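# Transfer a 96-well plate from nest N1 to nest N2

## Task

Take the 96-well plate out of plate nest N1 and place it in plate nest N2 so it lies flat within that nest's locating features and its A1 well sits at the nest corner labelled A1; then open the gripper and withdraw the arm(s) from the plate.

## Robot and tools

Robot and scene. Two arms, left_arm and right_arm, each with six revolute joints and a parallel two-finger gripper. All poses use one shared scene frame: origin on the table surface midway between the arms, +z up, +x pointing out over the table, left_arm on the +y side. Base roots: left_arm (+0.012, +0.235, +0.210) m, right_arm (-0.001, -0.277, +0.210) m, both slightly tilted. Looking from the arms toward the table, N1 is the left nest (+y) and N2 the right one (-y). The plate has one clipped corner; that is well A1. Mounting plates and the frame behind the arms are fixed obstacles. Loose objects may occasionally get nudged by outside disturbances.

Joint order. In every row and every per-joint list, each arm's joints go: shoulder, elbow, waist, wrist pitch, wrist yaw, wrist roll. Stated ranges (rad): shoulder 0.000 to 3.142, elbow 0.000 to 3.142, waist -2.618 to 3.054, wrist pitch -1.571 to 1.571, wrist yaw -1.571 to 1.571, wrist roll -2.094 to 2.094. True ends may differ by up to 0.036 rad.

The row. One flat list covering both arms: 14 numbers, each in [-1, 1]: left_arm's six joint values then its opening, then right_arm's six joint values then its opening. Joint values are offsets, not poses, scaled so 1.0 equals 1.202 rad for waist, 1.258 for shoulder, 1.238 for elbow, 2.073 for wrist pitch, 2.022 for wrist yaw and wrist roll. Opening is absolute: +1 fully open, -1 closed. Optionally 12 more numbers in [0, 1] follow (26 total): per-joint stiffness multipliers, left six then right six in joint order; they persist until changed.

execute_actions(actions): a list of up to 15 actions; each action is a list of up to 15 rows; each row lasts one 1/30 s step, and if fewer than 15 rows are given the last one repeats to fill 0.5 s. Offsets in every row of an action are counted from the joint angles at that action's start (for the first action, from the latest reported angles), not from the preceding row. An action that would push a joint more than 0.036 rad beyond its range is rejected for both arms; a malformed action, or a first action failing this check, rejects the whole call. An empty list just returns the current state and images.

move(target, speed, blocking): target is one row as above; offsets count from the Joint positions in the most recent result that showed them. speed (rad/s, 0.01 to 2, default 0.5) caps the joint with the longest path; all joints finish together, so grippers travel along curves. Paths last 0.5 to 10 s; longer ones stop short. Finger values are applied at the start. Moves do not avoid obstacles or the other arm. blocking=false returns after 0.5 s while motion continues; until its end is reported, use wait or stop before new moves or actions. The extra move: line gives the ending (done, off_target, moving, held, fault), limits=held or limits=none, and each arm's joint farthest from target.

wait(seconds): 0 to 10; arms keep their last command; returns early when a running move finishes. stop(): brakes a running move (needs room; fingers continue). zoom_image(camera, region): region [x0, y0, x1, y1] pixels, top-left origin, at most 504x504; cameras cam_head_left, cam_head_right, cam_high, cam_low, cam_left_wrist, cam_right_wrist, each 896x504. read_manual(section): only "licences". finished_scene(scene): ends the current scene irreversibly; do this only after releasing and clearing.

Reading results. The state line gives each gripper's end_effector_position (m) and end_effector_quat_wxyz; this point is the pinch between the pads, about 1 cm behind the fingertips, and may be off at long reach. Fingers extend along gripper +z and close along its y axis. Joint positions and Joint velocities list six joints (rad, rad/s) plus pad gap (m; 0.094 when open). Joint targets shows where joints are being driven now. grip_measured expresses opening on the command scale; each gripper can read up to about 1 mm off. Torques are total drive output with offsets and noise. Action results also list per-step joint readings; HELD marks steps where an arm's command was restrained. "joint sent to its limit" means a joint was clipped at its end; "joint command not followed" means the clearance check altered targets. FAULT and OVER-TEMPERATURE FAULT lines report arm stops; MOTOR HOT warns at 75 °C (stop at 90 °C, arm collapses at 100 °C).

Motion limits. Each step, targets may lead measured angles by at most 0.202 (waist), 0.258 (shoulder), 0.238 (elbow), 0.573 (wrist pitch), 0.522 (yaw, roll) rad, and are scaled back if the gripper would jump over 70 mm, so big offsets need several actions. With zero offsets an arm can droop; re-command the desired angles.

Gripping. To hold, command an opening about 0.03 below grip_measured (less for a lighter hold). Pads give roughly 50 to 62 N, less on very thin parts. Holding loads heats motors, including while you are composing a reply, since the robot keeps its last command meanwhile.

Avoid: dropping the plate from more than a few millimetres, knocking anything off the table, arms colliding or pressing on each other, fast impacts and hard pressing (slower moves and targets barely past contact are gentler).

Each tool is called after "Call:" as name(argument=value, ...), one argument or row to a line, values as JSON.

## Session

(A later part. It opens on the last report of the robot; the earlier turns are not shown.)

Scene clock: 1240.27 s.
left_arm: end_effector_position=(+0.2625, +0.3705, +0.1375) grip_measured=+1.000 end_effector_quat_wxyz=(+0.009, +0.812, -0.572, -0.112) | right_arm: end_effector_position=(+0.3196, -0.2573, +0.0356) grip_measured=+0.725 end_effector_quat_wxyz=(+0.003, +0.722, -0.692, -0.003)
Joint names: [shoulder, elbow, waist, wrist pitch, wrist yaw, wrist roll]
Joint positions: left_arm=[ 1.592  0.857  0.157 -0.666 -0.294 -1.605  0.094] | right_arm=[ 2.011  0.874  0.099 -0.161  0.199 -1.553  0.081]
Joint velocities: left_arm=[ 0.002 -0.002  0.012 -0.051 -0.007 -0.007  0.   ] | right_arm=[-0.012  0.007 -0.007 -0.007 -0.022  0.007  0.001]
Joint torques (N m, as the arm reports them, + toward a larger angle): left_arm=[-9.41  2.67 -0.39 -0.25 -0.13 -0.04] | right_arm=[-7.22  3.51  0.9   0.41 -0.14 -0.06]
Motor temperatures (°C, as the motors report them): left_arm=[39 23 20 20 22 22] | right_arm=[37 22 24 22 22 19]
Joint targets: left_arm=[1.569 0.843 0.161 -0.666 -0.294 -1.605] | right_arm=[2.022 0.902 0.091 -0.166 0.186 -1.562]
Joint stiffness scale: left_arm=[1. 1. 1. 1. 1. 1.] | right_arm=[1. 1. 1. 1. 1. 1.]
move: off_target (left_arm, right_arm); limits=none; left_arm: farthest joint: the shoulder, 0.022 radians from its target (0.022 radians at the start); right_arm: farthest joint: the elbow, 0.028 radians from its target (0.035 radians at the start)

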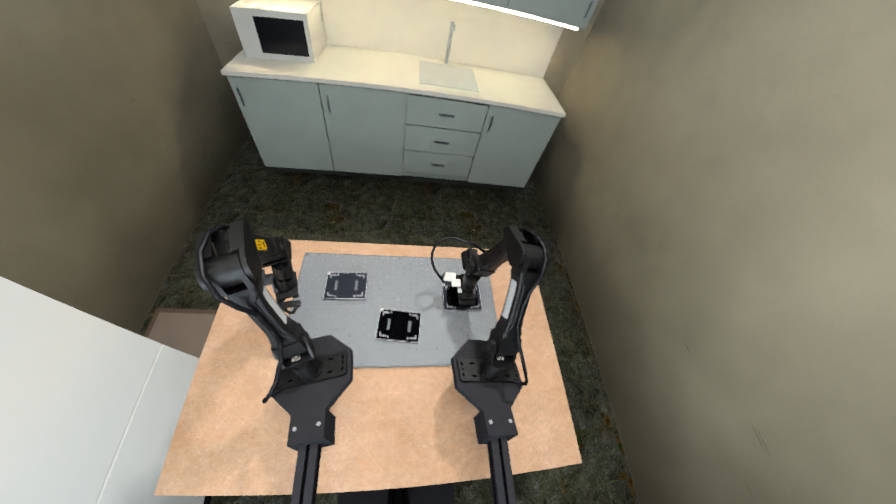

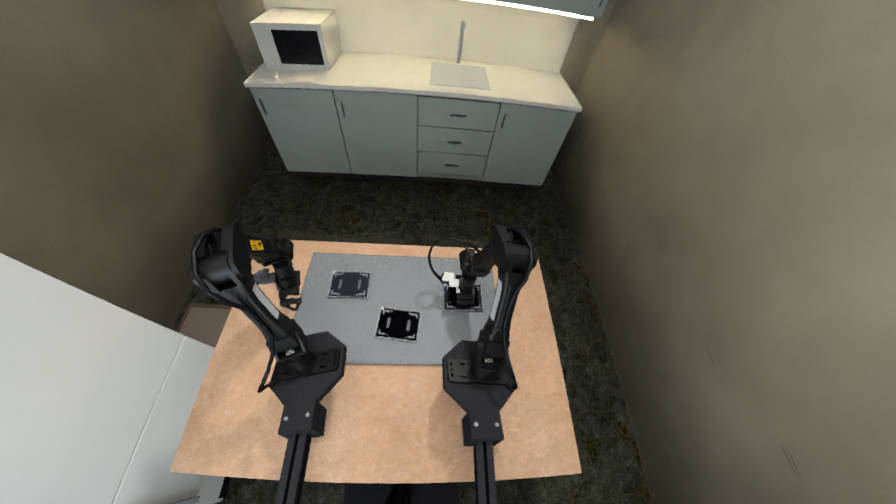

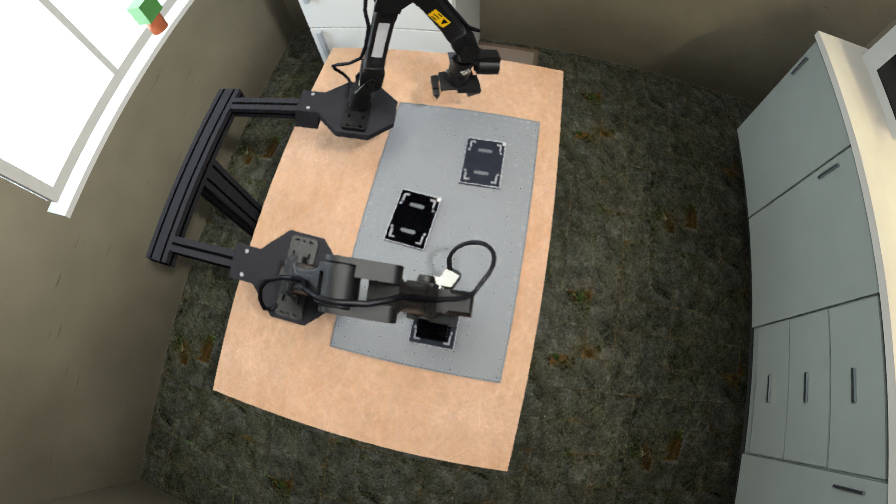

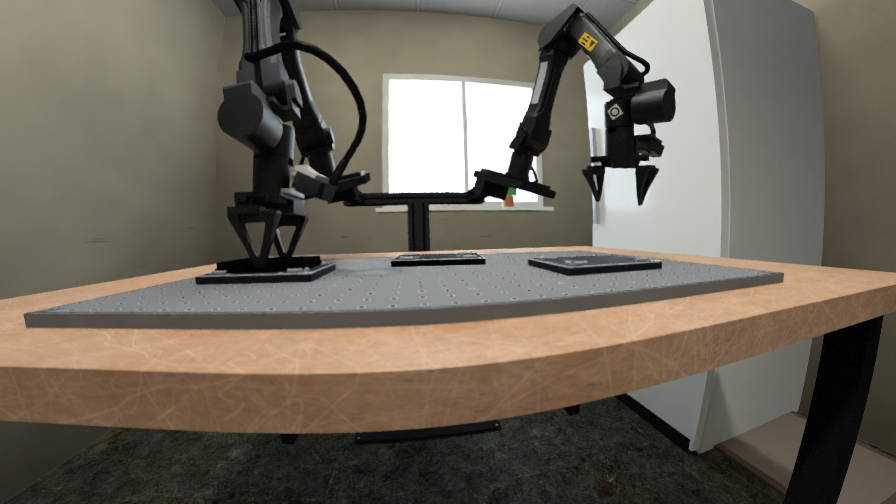

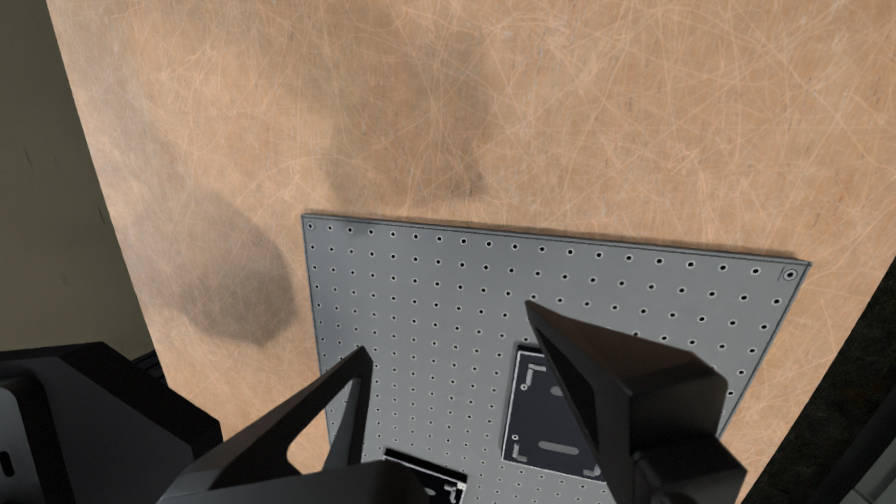

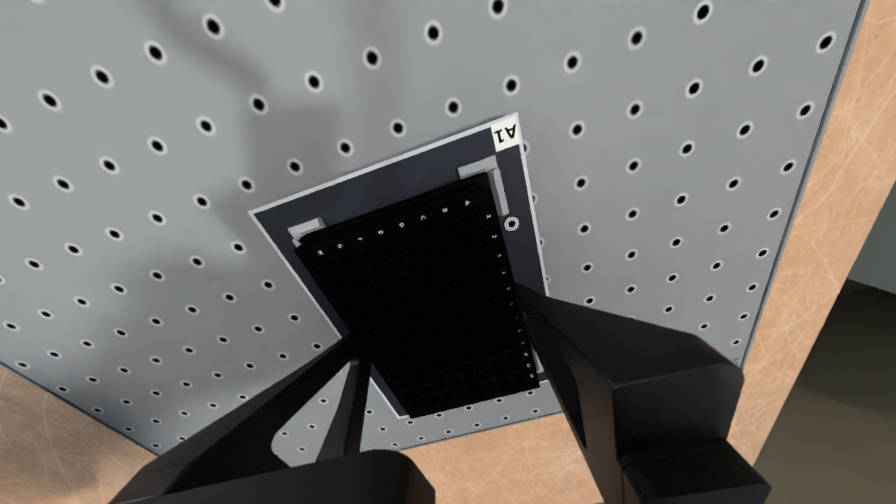

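Call:
execute_actions(
  actions=[
    [[-0.018,-0.012,0.003,0,0,0,1, 0.005,0.022,-0.006,-0.003,-0.0064,-0.0045,0.71],[-0.018,-0.012,0.003,0,0,0,1, 0.005,0.022,-0.006,-0.003,-0.0064,-0.0045,0.715],[-0.018,-0.012,0.003,0,0,0,1, 0.005,0.022,-0.006,-0.003,-0.0064,-0.0045,0.72],[-0.018,-0.012,0.003,0,0,0,1, 0.005,0.022,-0.006,-0.003,-0.0064,-0.0045,0.725],[-0.018,-0.012,0.003,0,0,0,1, 0.005,0.022,-0.006,-0.003,-0.0064,-0.0045,0.73],[-0.018,-0.012,0.003,0,0,0,1, 0.005,0.022,-0.006,-0.003,-0.0064,-0.0045,0.735],[-0.018,-0.012,0.003,0,0,0,1, 0.005,0.022,-0.006,-0.003,-0.0064,-0.0045,0.74],[-0.018,-0.012,0.003,0,0,0,1, 0.005,0.022,-0.006,-0.003,-0.0064,-0.0045,0.745],[-0.018,-0.012,0.003,0,0,0,1, 0.005,0.022,-0.006,-0.003,-0.0064,-0.0045,0.75],[-0.018,-0.012,0.003,0,0,0,1, 0.005,0.022,-0.006,-0.003,-0.0064,-0.0045,0.755],[-0.018,-0.012,0.003,0,0,0,1, 0.005,0.022,-0.006,-0.003,-0.0064,-0.0045,0.76],[-0.018,-0.012,0.003,0,0,0,1, 0.005,0.022,-0.006,-0.003,-0.0064,-0.0045,0.77],[-0.018,-0.012,0.003,0,0,0,1, 0.005,0.022,-0.006,-0.003,-0.0064,-0.0045,0.78],[-0.018,-0.012,0.003,0,0,0,1, 0.005,0.022,-0.006,-0.003,-0.0064,-0.0045,0.79],[-0.018,-0.012,0.003,0,0,0,1, 0.005,0.022,-0.006,-0.003,-0.0064,-0.0045,0.80]],
  ],
)

Call:
zoom_image(
  camera="cam_right_wrist",
  region=[260,110,560,310],
)

Call:
zoom_image(
  camera="cam_low",
  region=[190,240,350,300],
)

Scene clock: 1272.87 s.
left_arm: end_effector_position=(+0.2625, +0.3705, +0.1375) grip_measured=+1.000 end_effector_quat_wxyz=(+0.009, +0.812, -0.572, -0.112) | right_arm: end_effector_position=(+0.3192, -0.2573, +0.0356) grip_measured=+0.793 end_effector_quat_wxyz=(+0.003, +0.722, -0.692, -0.004)
Joint names: [shoulder, elbow, waist, wrist pitch, wrist yaw, wrist roll]
Joint positions: left_arm=[ 1.592  0.857  0.157 -0.666 -0.294 -1.605  0.094] | right_arm=[ 2.011  0.874  0.099 -0.163  0.199 -1.553  0.084]
Joint velocities: left_arm=[-0.007  0.002 -0.002 -0.007 -0.081 -0.007  0.   ] | right_arm=[ 0.007 -0.007  0.002  0.037  0.007  0.022  0.007]
Joint torques (N m, as the arm reports them, + toward a larger angle): left_arm=[-9.4   2.68 -0.4  -0.25 -0.13 -0.04] | right_arm=[-7.59  3.47  0.89  0.39 -0.12 -0.07]
Motor temperatures (°C, as the motors report them): left_arm=[40 23 20 20 22 22] | right_arm=[36 22 24 22 22 19]
Joint targets: left_arm=[1.569 0.843 0.161 -0.666 -0.294 -1.605] | right_arm=[2.017 0.901 0.092 -0.168 0.186 -1.562]
Joint stiffness scale: left_arm=[1. 1. 1. 1. 1. 1.] | right_arm=[1. 1. 1. 1. 1. 1.]
Step readings (joint positions):
0: left_arm=[1.592 0.857 0.157 -0.666 -0.294 -1.605] | right_arm=[2.011 0.874 0.099 -0.161 0.199 -1.553]
1: left_arm=[1.592 0.857 0.157 -0.666 -0.294 -1.605] | right_arm=[2.011 0.874 0.099 -0.161 0.199 -1.553]
2: left_arm=[1.592 0.857 0.157 -0.666 -0.294 -1.605] | right_arm=[2.011 0.874 0.099 -0.161 0.199 -1.553]
4: left_arm=[1.592 0.857 0.157 -0.666 -0.294 -1.605] | right_arm=[2.011 0.874 0.099 -0.161 0.199 -1.553]
8: left_arm=[1.592 0.857 0.157 -0.666 -0.294 -1.605] | right_arm=[2.011 0.874 0.099 -0.161 0.199 -1.553]
15: Joint positions above

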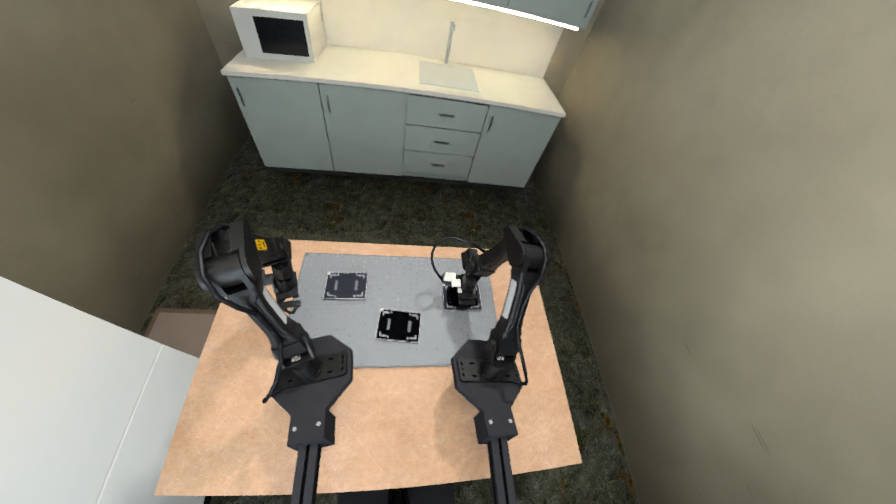

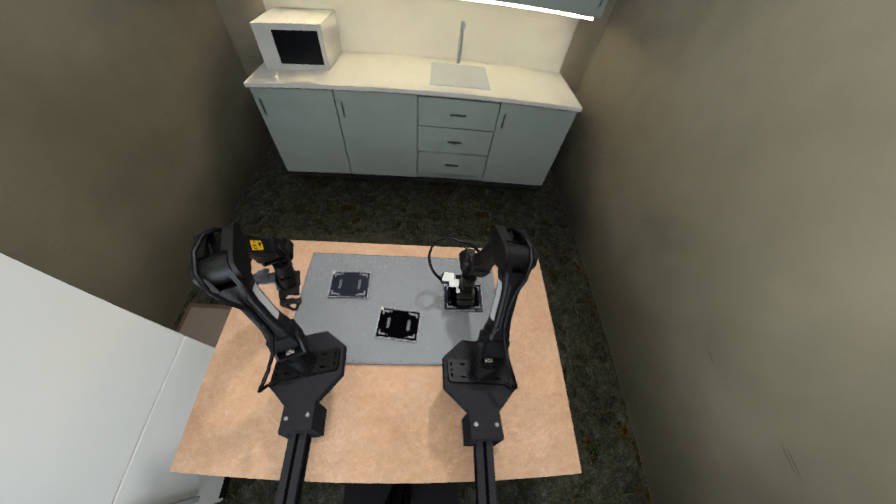

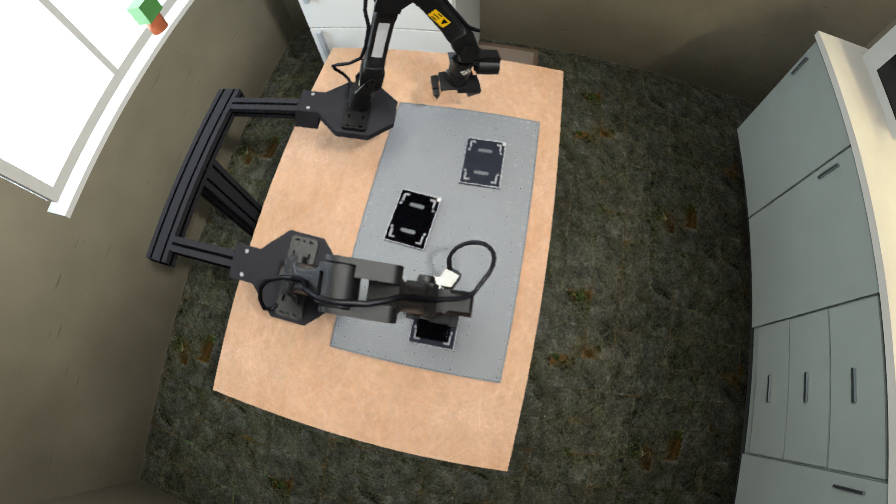

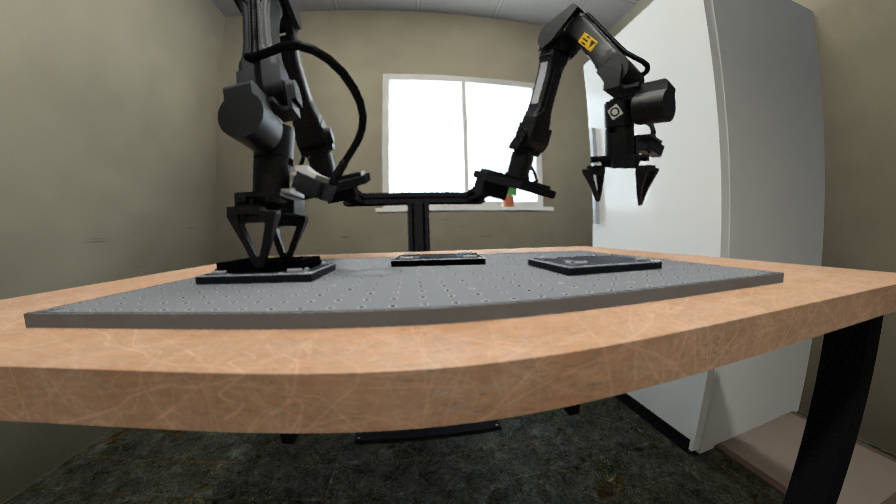

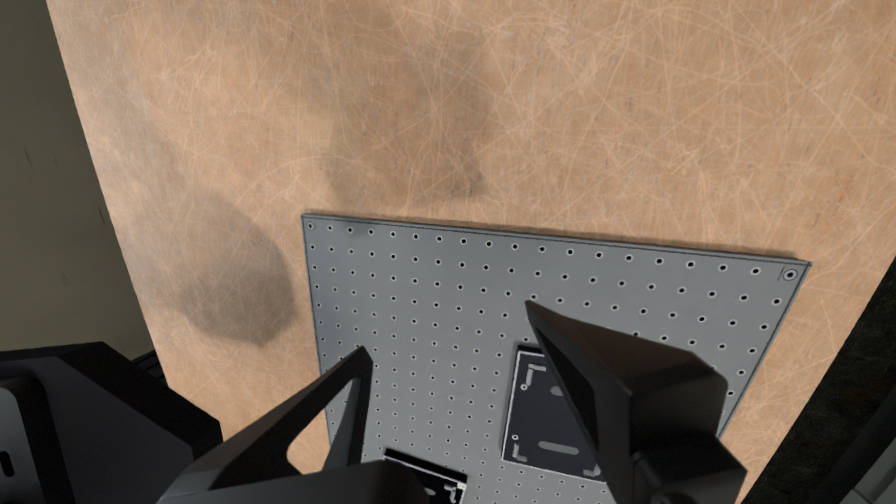

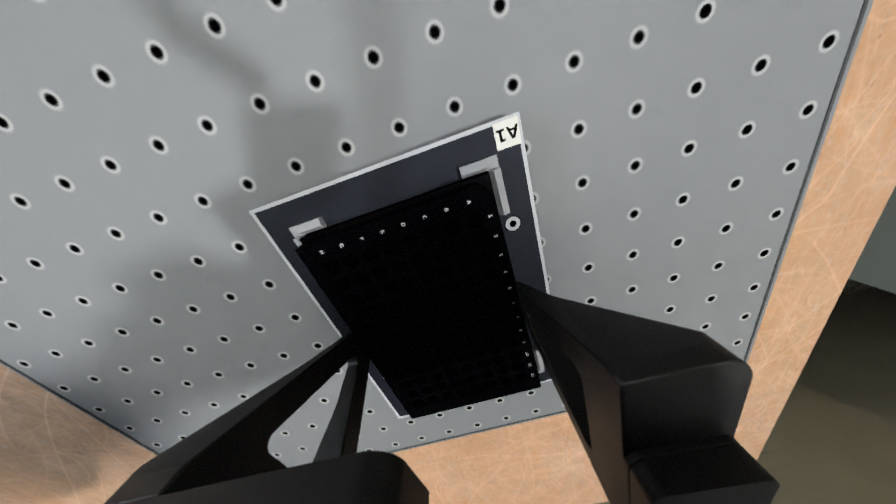

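Region (260, 110, 560, 310) of cam_right_wrist's 896x504 image, scaled by 1.680, with more detail than that image has.

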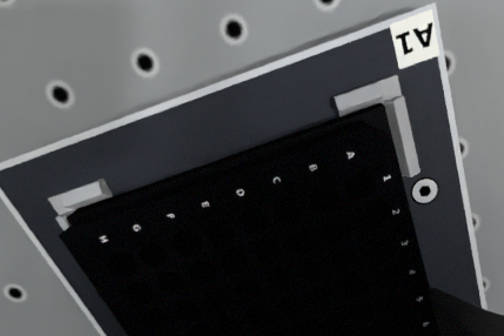

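Region (190, 240, 350, 300) of cam_low's 896x504 image, scaled by 3.150, with more detail than that image has; it fills the top 189 rows of this view, and the rest is white.

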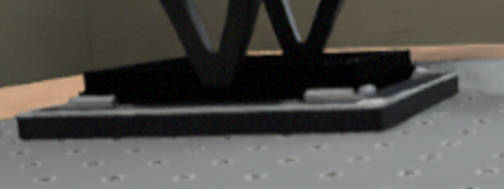

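Call:
execute_actions(
  actions=[
    [[-0.018,-0.012,0.003,0,0,0,1, 0.003,0.022,-0.006,-0.003,-0.0064,-0.0045,0.84],[-0.018,-0.012,0.003,0,0,0,1, 0.003,0.022,-0.006,-0.003,-0.0064,-0.0045,0.88],[-0.018,-0.012,0.003,0,0,0,1, 0.003,0.022,-0.006,-0.003,-0.0064,-0.0045,0.92],[-0.018,-0.012,0.003,0,0,0,1, 0.003,0.022,-0.006,-0.003,-0.0064,-0.0045,0.96],[-0.018,-0.012,0.003,0,0,0,1, 0.003,0.022,-0.006,-0.003,-0.0064,-0.0045,1.0]],
  ],
)

Call:
move(
  target=[-0.018,-0.012,0.003,0,0,0,1, -0.199,0.017,0.045,-0.1056,-0.0064,0.02,1],
  speed=0.3,
)

Scene clock: 1294.53 s.
left_arm: end_effector_position=(+0.2625, +0.3705, +0.1375) grip_measured=+1.000 end_effector_quat_wxyz=(+0.009, +0.812, -0.572, -0.112) | right_arm: end_effector_position=(+0.3192, -0.2573, +0.0356) grip_measured=+1.000 end_effector_quat_wxyz=(+0.003, +0.722, -0.692, -0.004)
Joint names: [shoulder, elbow, waist, wrist pitch, wrist yaw, wrist roll]
Joint positions: left_arm=[ 1.592  0.857  0.157 -0.666 -0.294 -1.605  0.094] | right_arm=[ 2.011  0.874  0.099 -0.163  0.199 -1.554  0.094]
Joint velocities: left_arm=[ 0.002  0.012 -0.017  0.037 -0.022  0.022  0.   ] | right_arm=[-0.007  0.022  0.022  0.037  0.081  0.022  0.   ]
Joint torques (N m, as the arm reports them, + toward a larger angle): left_arm=[-9.41  2.67 -0.39 -0.25 -0.13 -0.04] | right_arm=[-7.77  3.46  0.9   0.37 -0.15 -0.05]
Motor temperatures (°C, as the motors report them): left_arm=[40 23 20 20 22 22] | right_arm=[36 22 24 22 22 19]
Joint targets: left_arm=[1.569 0.843 0.161 -0.666 -0.294 -1.605] | right_arm=[2.015 0.901 0.092 -0.169 0.186 -1.562]
Joint stiffness scale: left_arm=[1. 1. 1. 1. 1. 1.] | right_arm=[1. 1. 1. 1. 1. 1.]
Step readings (joint positions):
0: left_arm=[1.592 0.857 0.157 -0.666 -0.294 -1.605] | right_arm=[2.011 0.874 0.099 -0.163 0.199 -1.554]
1: left_arm=[1.592 0.857 0.157 -0.666 -0.294 -1.605] | right_arm=[2.011 0.874 0.099 -0.163 0.199 -1.554]
2: left_arm=[1.592 0.857 0.157 -0.666 -0.294 -1.605] | right_arm=[2.011 0.874 0.099 -0.163 0.199 -1.554]
4: left_arm=[1.592 0.857 0.157 -0.666 -0.294 -1.605] | right_arm=[2.011 0.874 0.099 -0.163 0.199 -1.554]
8: left_arm=[1.592 0.857 0.157 -0.666 -0.294 -1.605] | right_arm=[2.011 0.874 0.099 -0.163 0.199 -1.554]
15: Joint positions above

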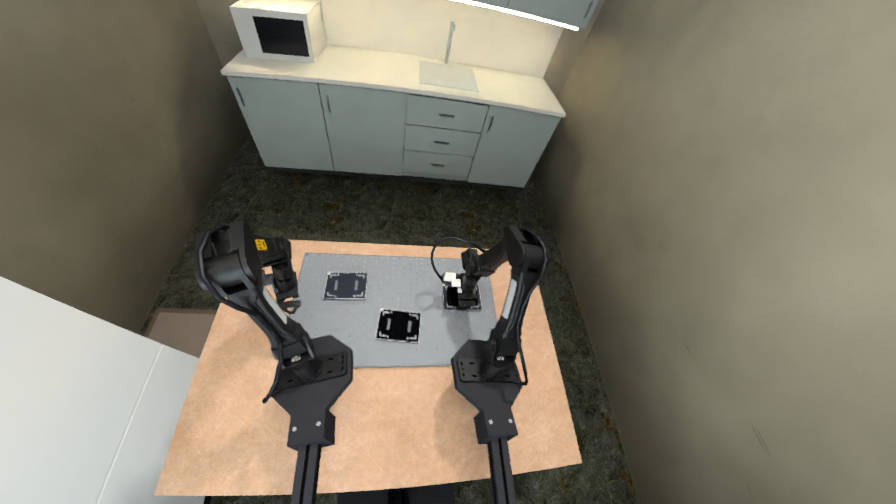

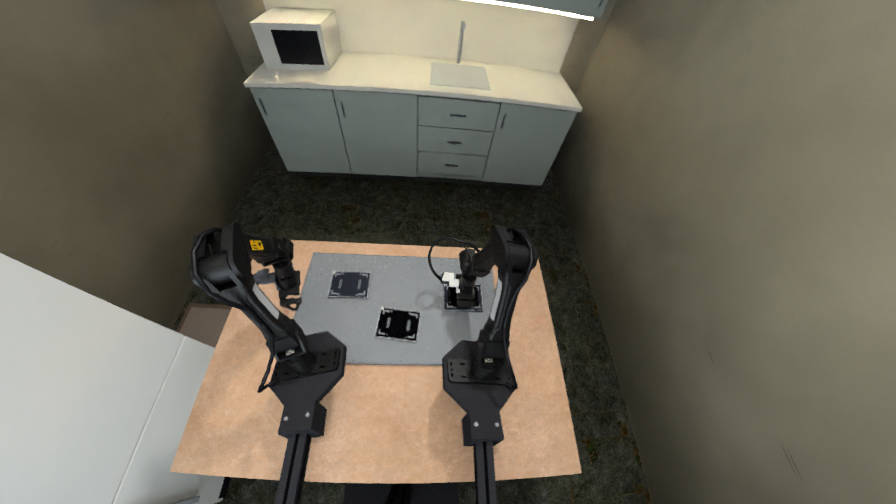

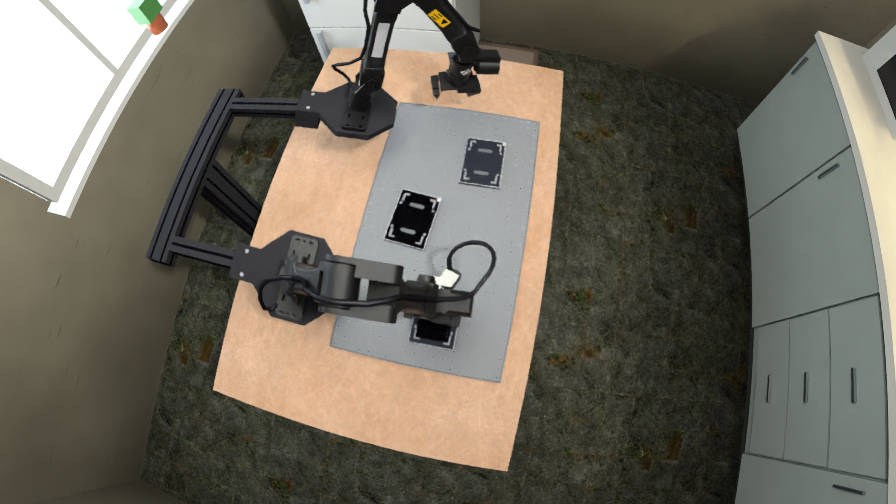

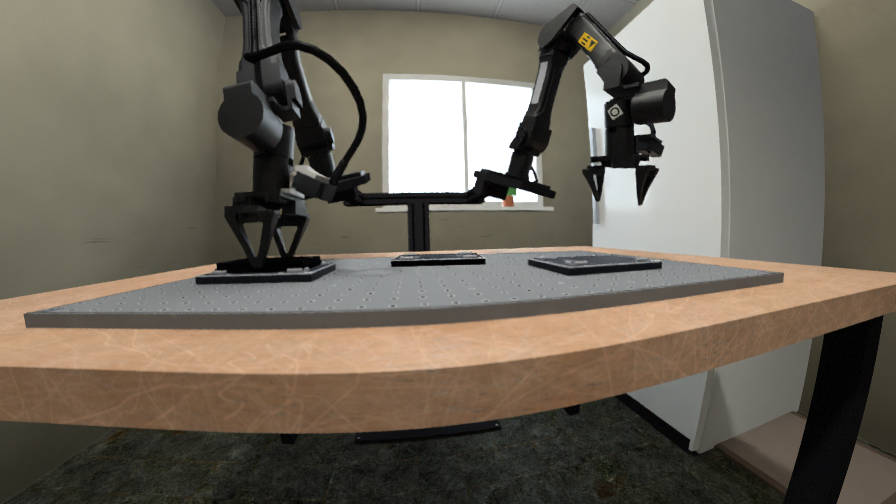

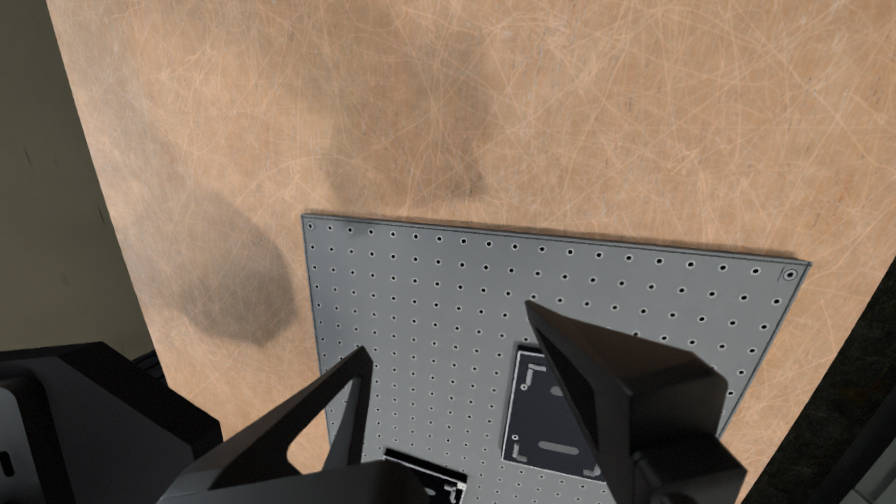

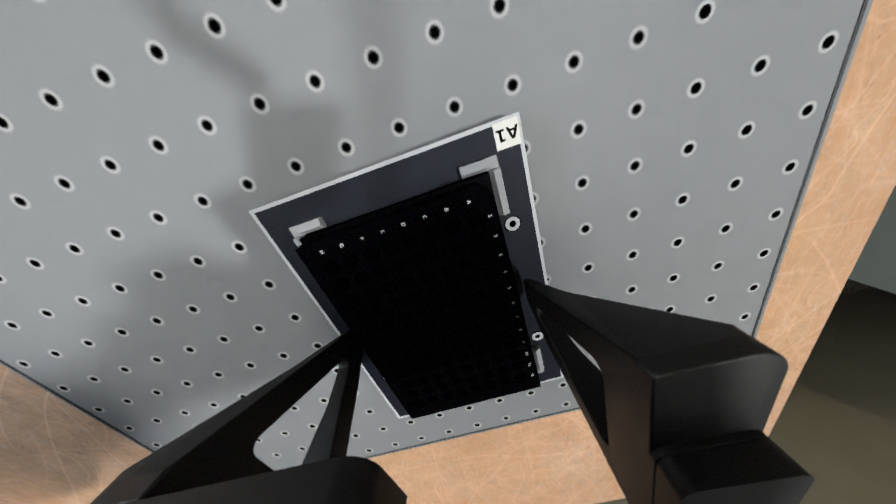

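Scene clock: 1296.03 s.
left_arm: end_effector_position=(+0.2625, +0.3705, +0.1375) grip_measured=+1.000 end_effector_quat_wxyz=(+0.009, +0.812, -0.572, -0.112) | right_arm: end_effector_position=(+0.3258, -0.2559, +0.0984) grip_measured=+1.000 end_effector_quat_wxyz=(-0.010, +0.723, -0.691, +0.001)
Joint names: [shoulder, elbow, waist, wrist pitch, wrist yaw, wrist roll]
Joint positions: left_arm=[ 1.592  0.857  0.157 -0.666 -0.294 -1.605  0.094] | right_arm=[ 1.785  0.874  0.138 -0.37   0.199 -1.523  0.094]
Joint velocities: left_arm=[-0.017  0.012  0.002 -0.022 -0.022 -0.051  0.   ] | right_arm=[ 0.002 -0.017 -0.022  0.095  0.051  0.007  0.   ]
Joint torques (N m, as the arm reports them, + toward a larger angle): left_arm=[-9.41  2.66 -0.39 -0.25 -0.13 -0.04] | right_arm=[-9.33  3.98  2.34  0.37 -0.15  0.11]
Motor temperatures (°C, as the motors report them): left_arm=[39 23 20 20 22 22] | right_arm=[36 22 24 22 22 19]
Joint targets: left_arm=[1.569 0.843 0.161 -0.666 -0.294 -1.605] | right_arm=[1.760 0.895 0.153 -0.382 0.186 -1.513]
Joint stiffness scale: left_arm=[1. 1. 1. 1. 1. 1.] | right_arm=[1. 1. 1. 1. 1. 1.]
move: off_target (left_arm, right_arm); limits=none; left_arm: farthest joint: the shoulder, 0.022 radians from its target (0.022 radians at the start); right_arm: farthest joint: the shoulder, 0.024 radians from its target (0.250 radians at the start)

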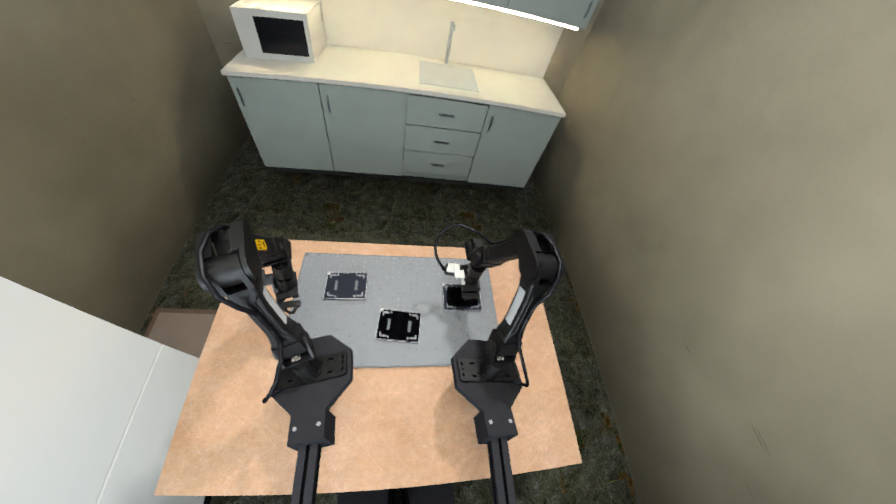

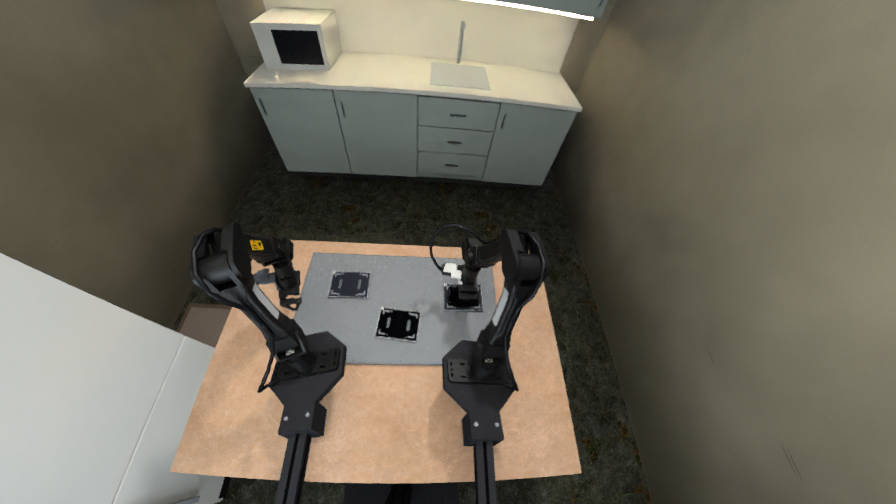

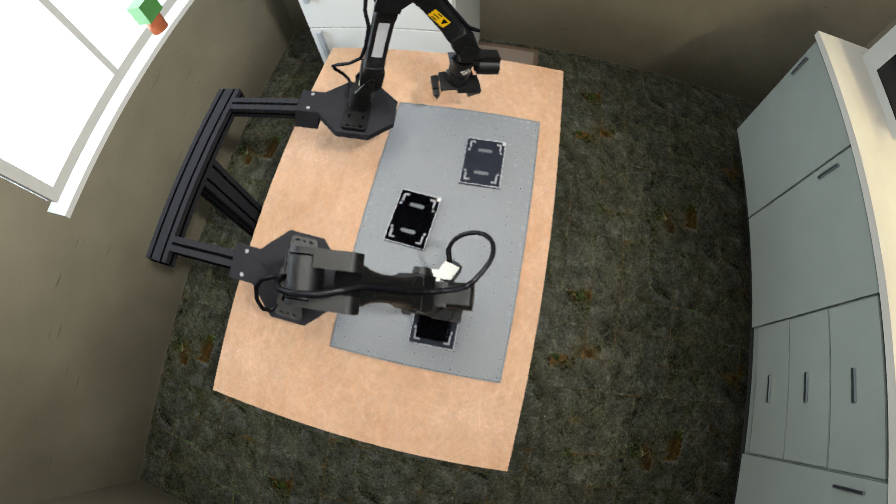

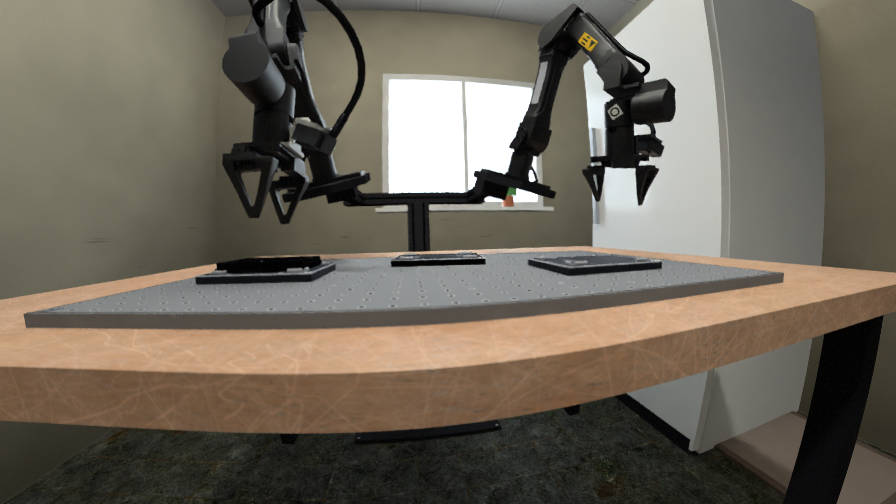

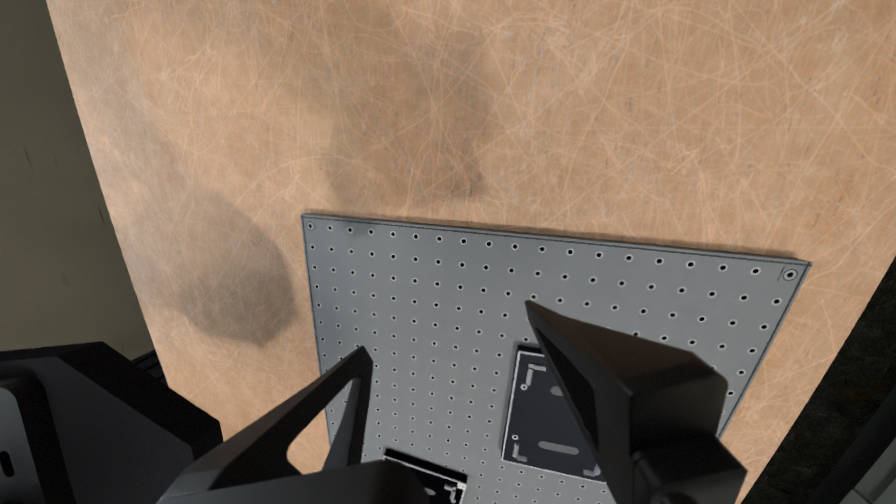

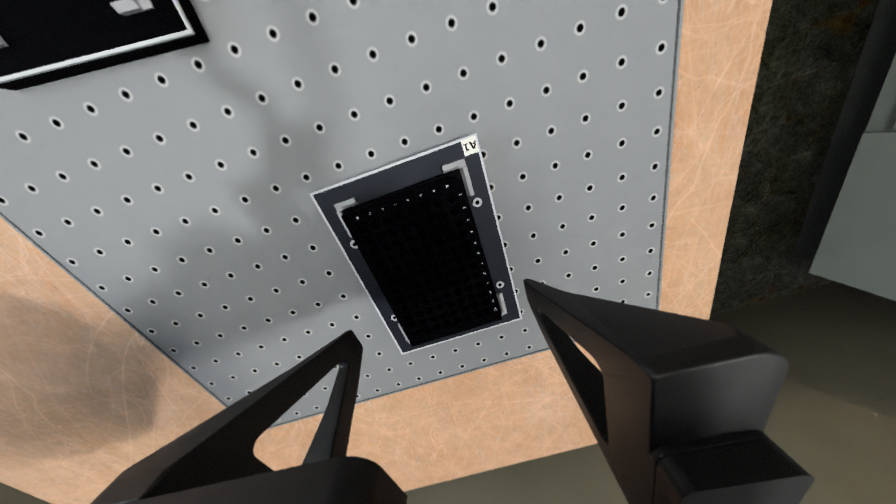

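Call:
zoom_image(
  camera="cam_right_wrist",
  region=[300,120,540,360],
)

Call:
zoom_image(
  camera="cam_low",
  region=[190,240,350,300],
)

Region (300, 120, 540, 360) of cam_right_wrist's 896x504 image, scaled by 2.100, with more detail than that image has.

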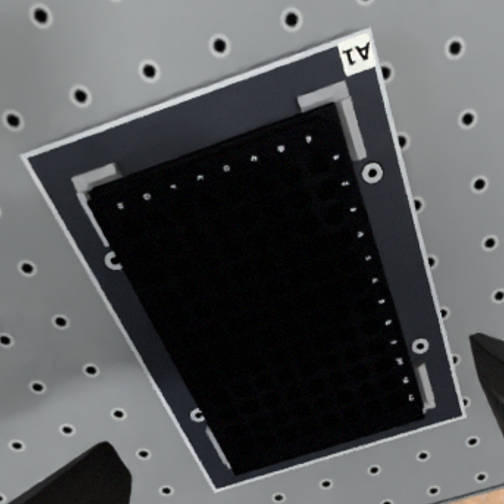

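Region (190, 240, 350, 300) of cam_low's 896x504 image, scaled by 3.150, with more detail than that image has; it fills the top 189 rows of this view, and the rest is white.

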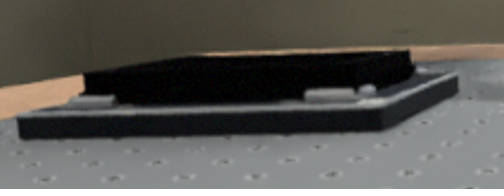

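Call:
move(
  target=[-0.018,-0.012,0.003,0,0,0,1, -0.3,-0.1,-0.2,-0.1,0,0,1],
  speed=0.6,
)

Call:
zoom_image(
  camera="cam_high",
  region=[380,270,500,370],
)

Scene clock: 1307.90 s.
left_arm: end_effector_position=(+0.2625, +0.3705, +0.1375) grip_measured=+1.000 end_effector_quat_wxyz=(+0.009, +0.812, -0.572, -0.112) | right_arm: end_effector_position=(+0.2868, -0.3422, +0.1576) grip_measured=+1.000 end_effector_quat_wxyz=(-0.013, -0.639, +0.768, -0.029)
Joint names: [shoulder, elbow, waist, wrist pitch, wrist yaw, wrist roll]
Joint positions: left_arm=[ 1.592  0.857  0.157 -0.666 -0.294 -1.605  0.094] | right_arm=[ 1.431  0.764 -0.097 -0.565  0.202 -1.523  0.094]
Joint velocities: left_arm=[-0.022  0.002  0.017 -0.051 -0.022 -0.022  0.   ] | right_arm=[-0.022 -0.022 -0.012 -0.022  0.022  0.022  0.   ]
Joint torques (N m, as the arm reports them, + toward a larger angle): left_arm=[-9.41  2.66 -0.39 -0.25 -0.13 -0.04] | right_arm=[-7.58  2.28  0.15  0.39  0.01  0.03]
Motor temperatures (°C, as the motors report them): left_arm=[39 23 20 20 22 22] | right_arm=[37 22 24 22 22 19]
Joint targets: left_arm=[1.569 0.843 0.161 -0.666 -0.294 -1.605] | right_arm=[1.407 0.750 -0.103 -0.577 0.199 -1.523]
Joint stiffness scale: left_arm=[1. 1. 1. 1. 1. 1.] | right_arm=[1. 1. 1. 1. 1. 1.]
move: off_target (left_arm, right_arm); limits=none; left_arm: farthest joint: the shoulder, 0.022 radians from its target (0.022 radians at the start); right_arm: farthest joint: the shoulder, 0.023 radians from its target (0.377 radians at the start)

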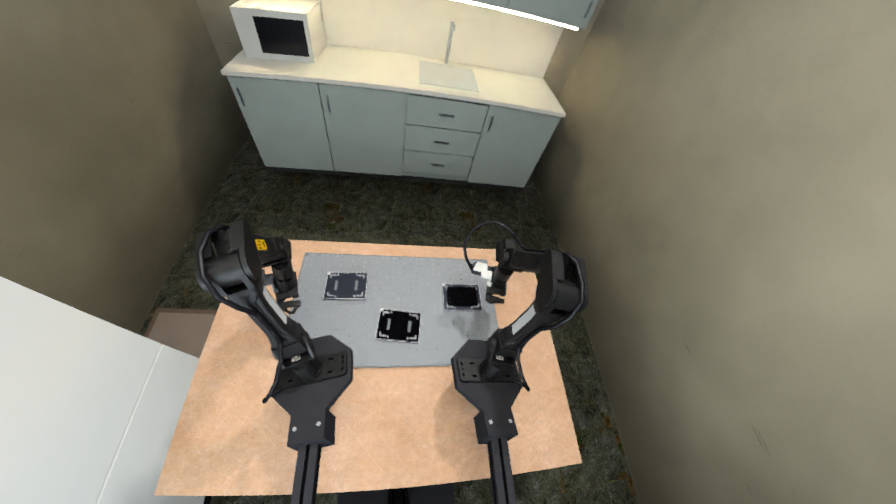

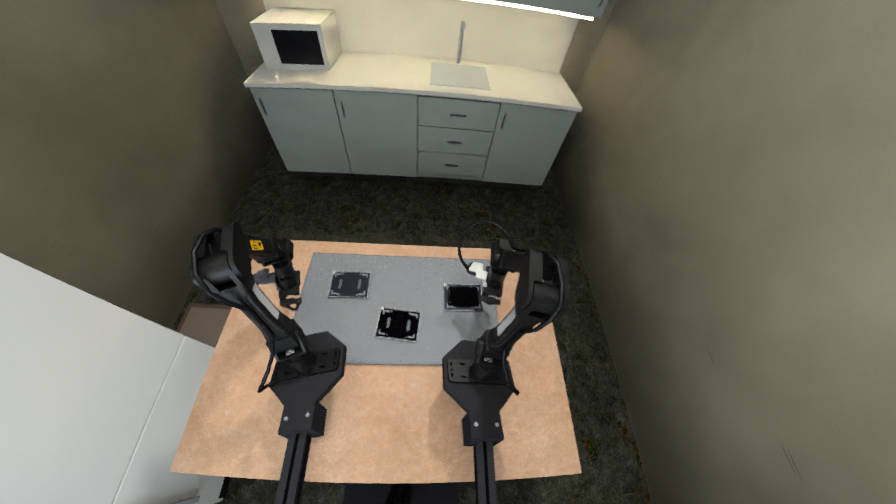

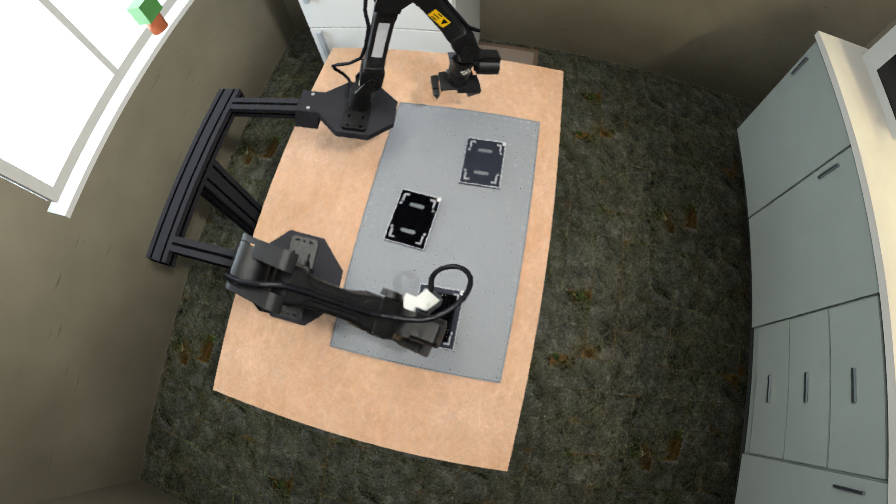

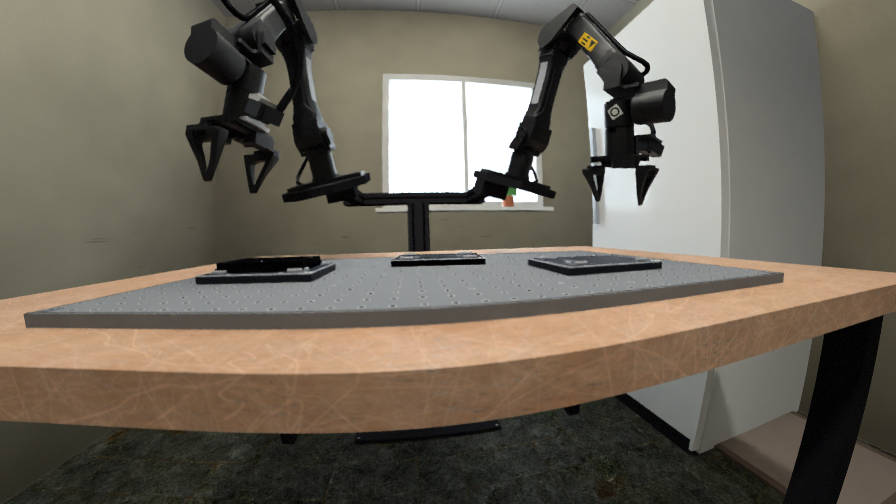

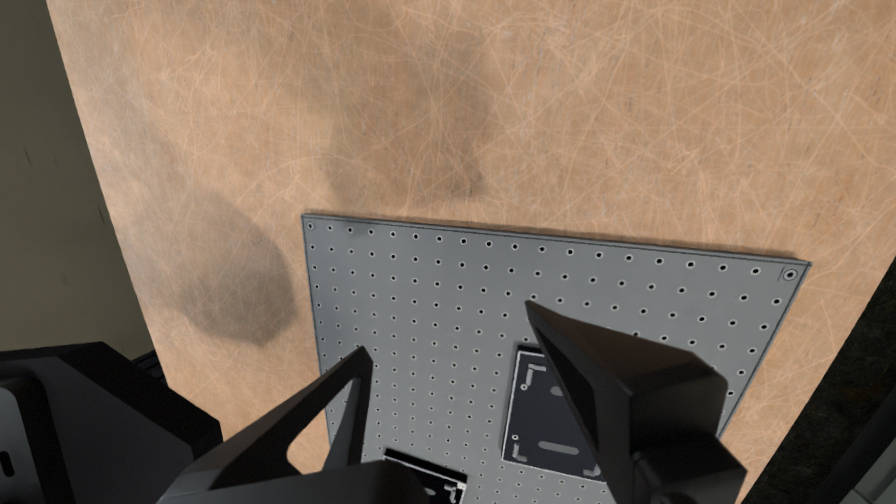

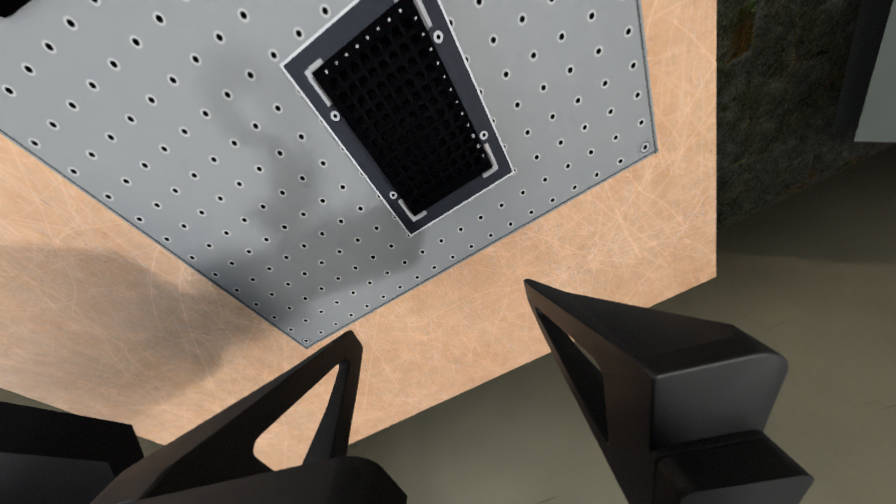

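Region (380, 270, 500, 370) of cam_high's 896x504 image, scaled by 4.200, with more detail than that image has.

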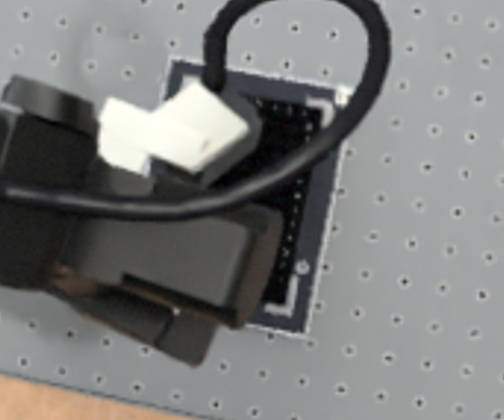

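The wrist view shows all four locators around the plate, so it is seated.

Call:
finished_scene(
  scene=1,
)

The scene is finished: the task was done.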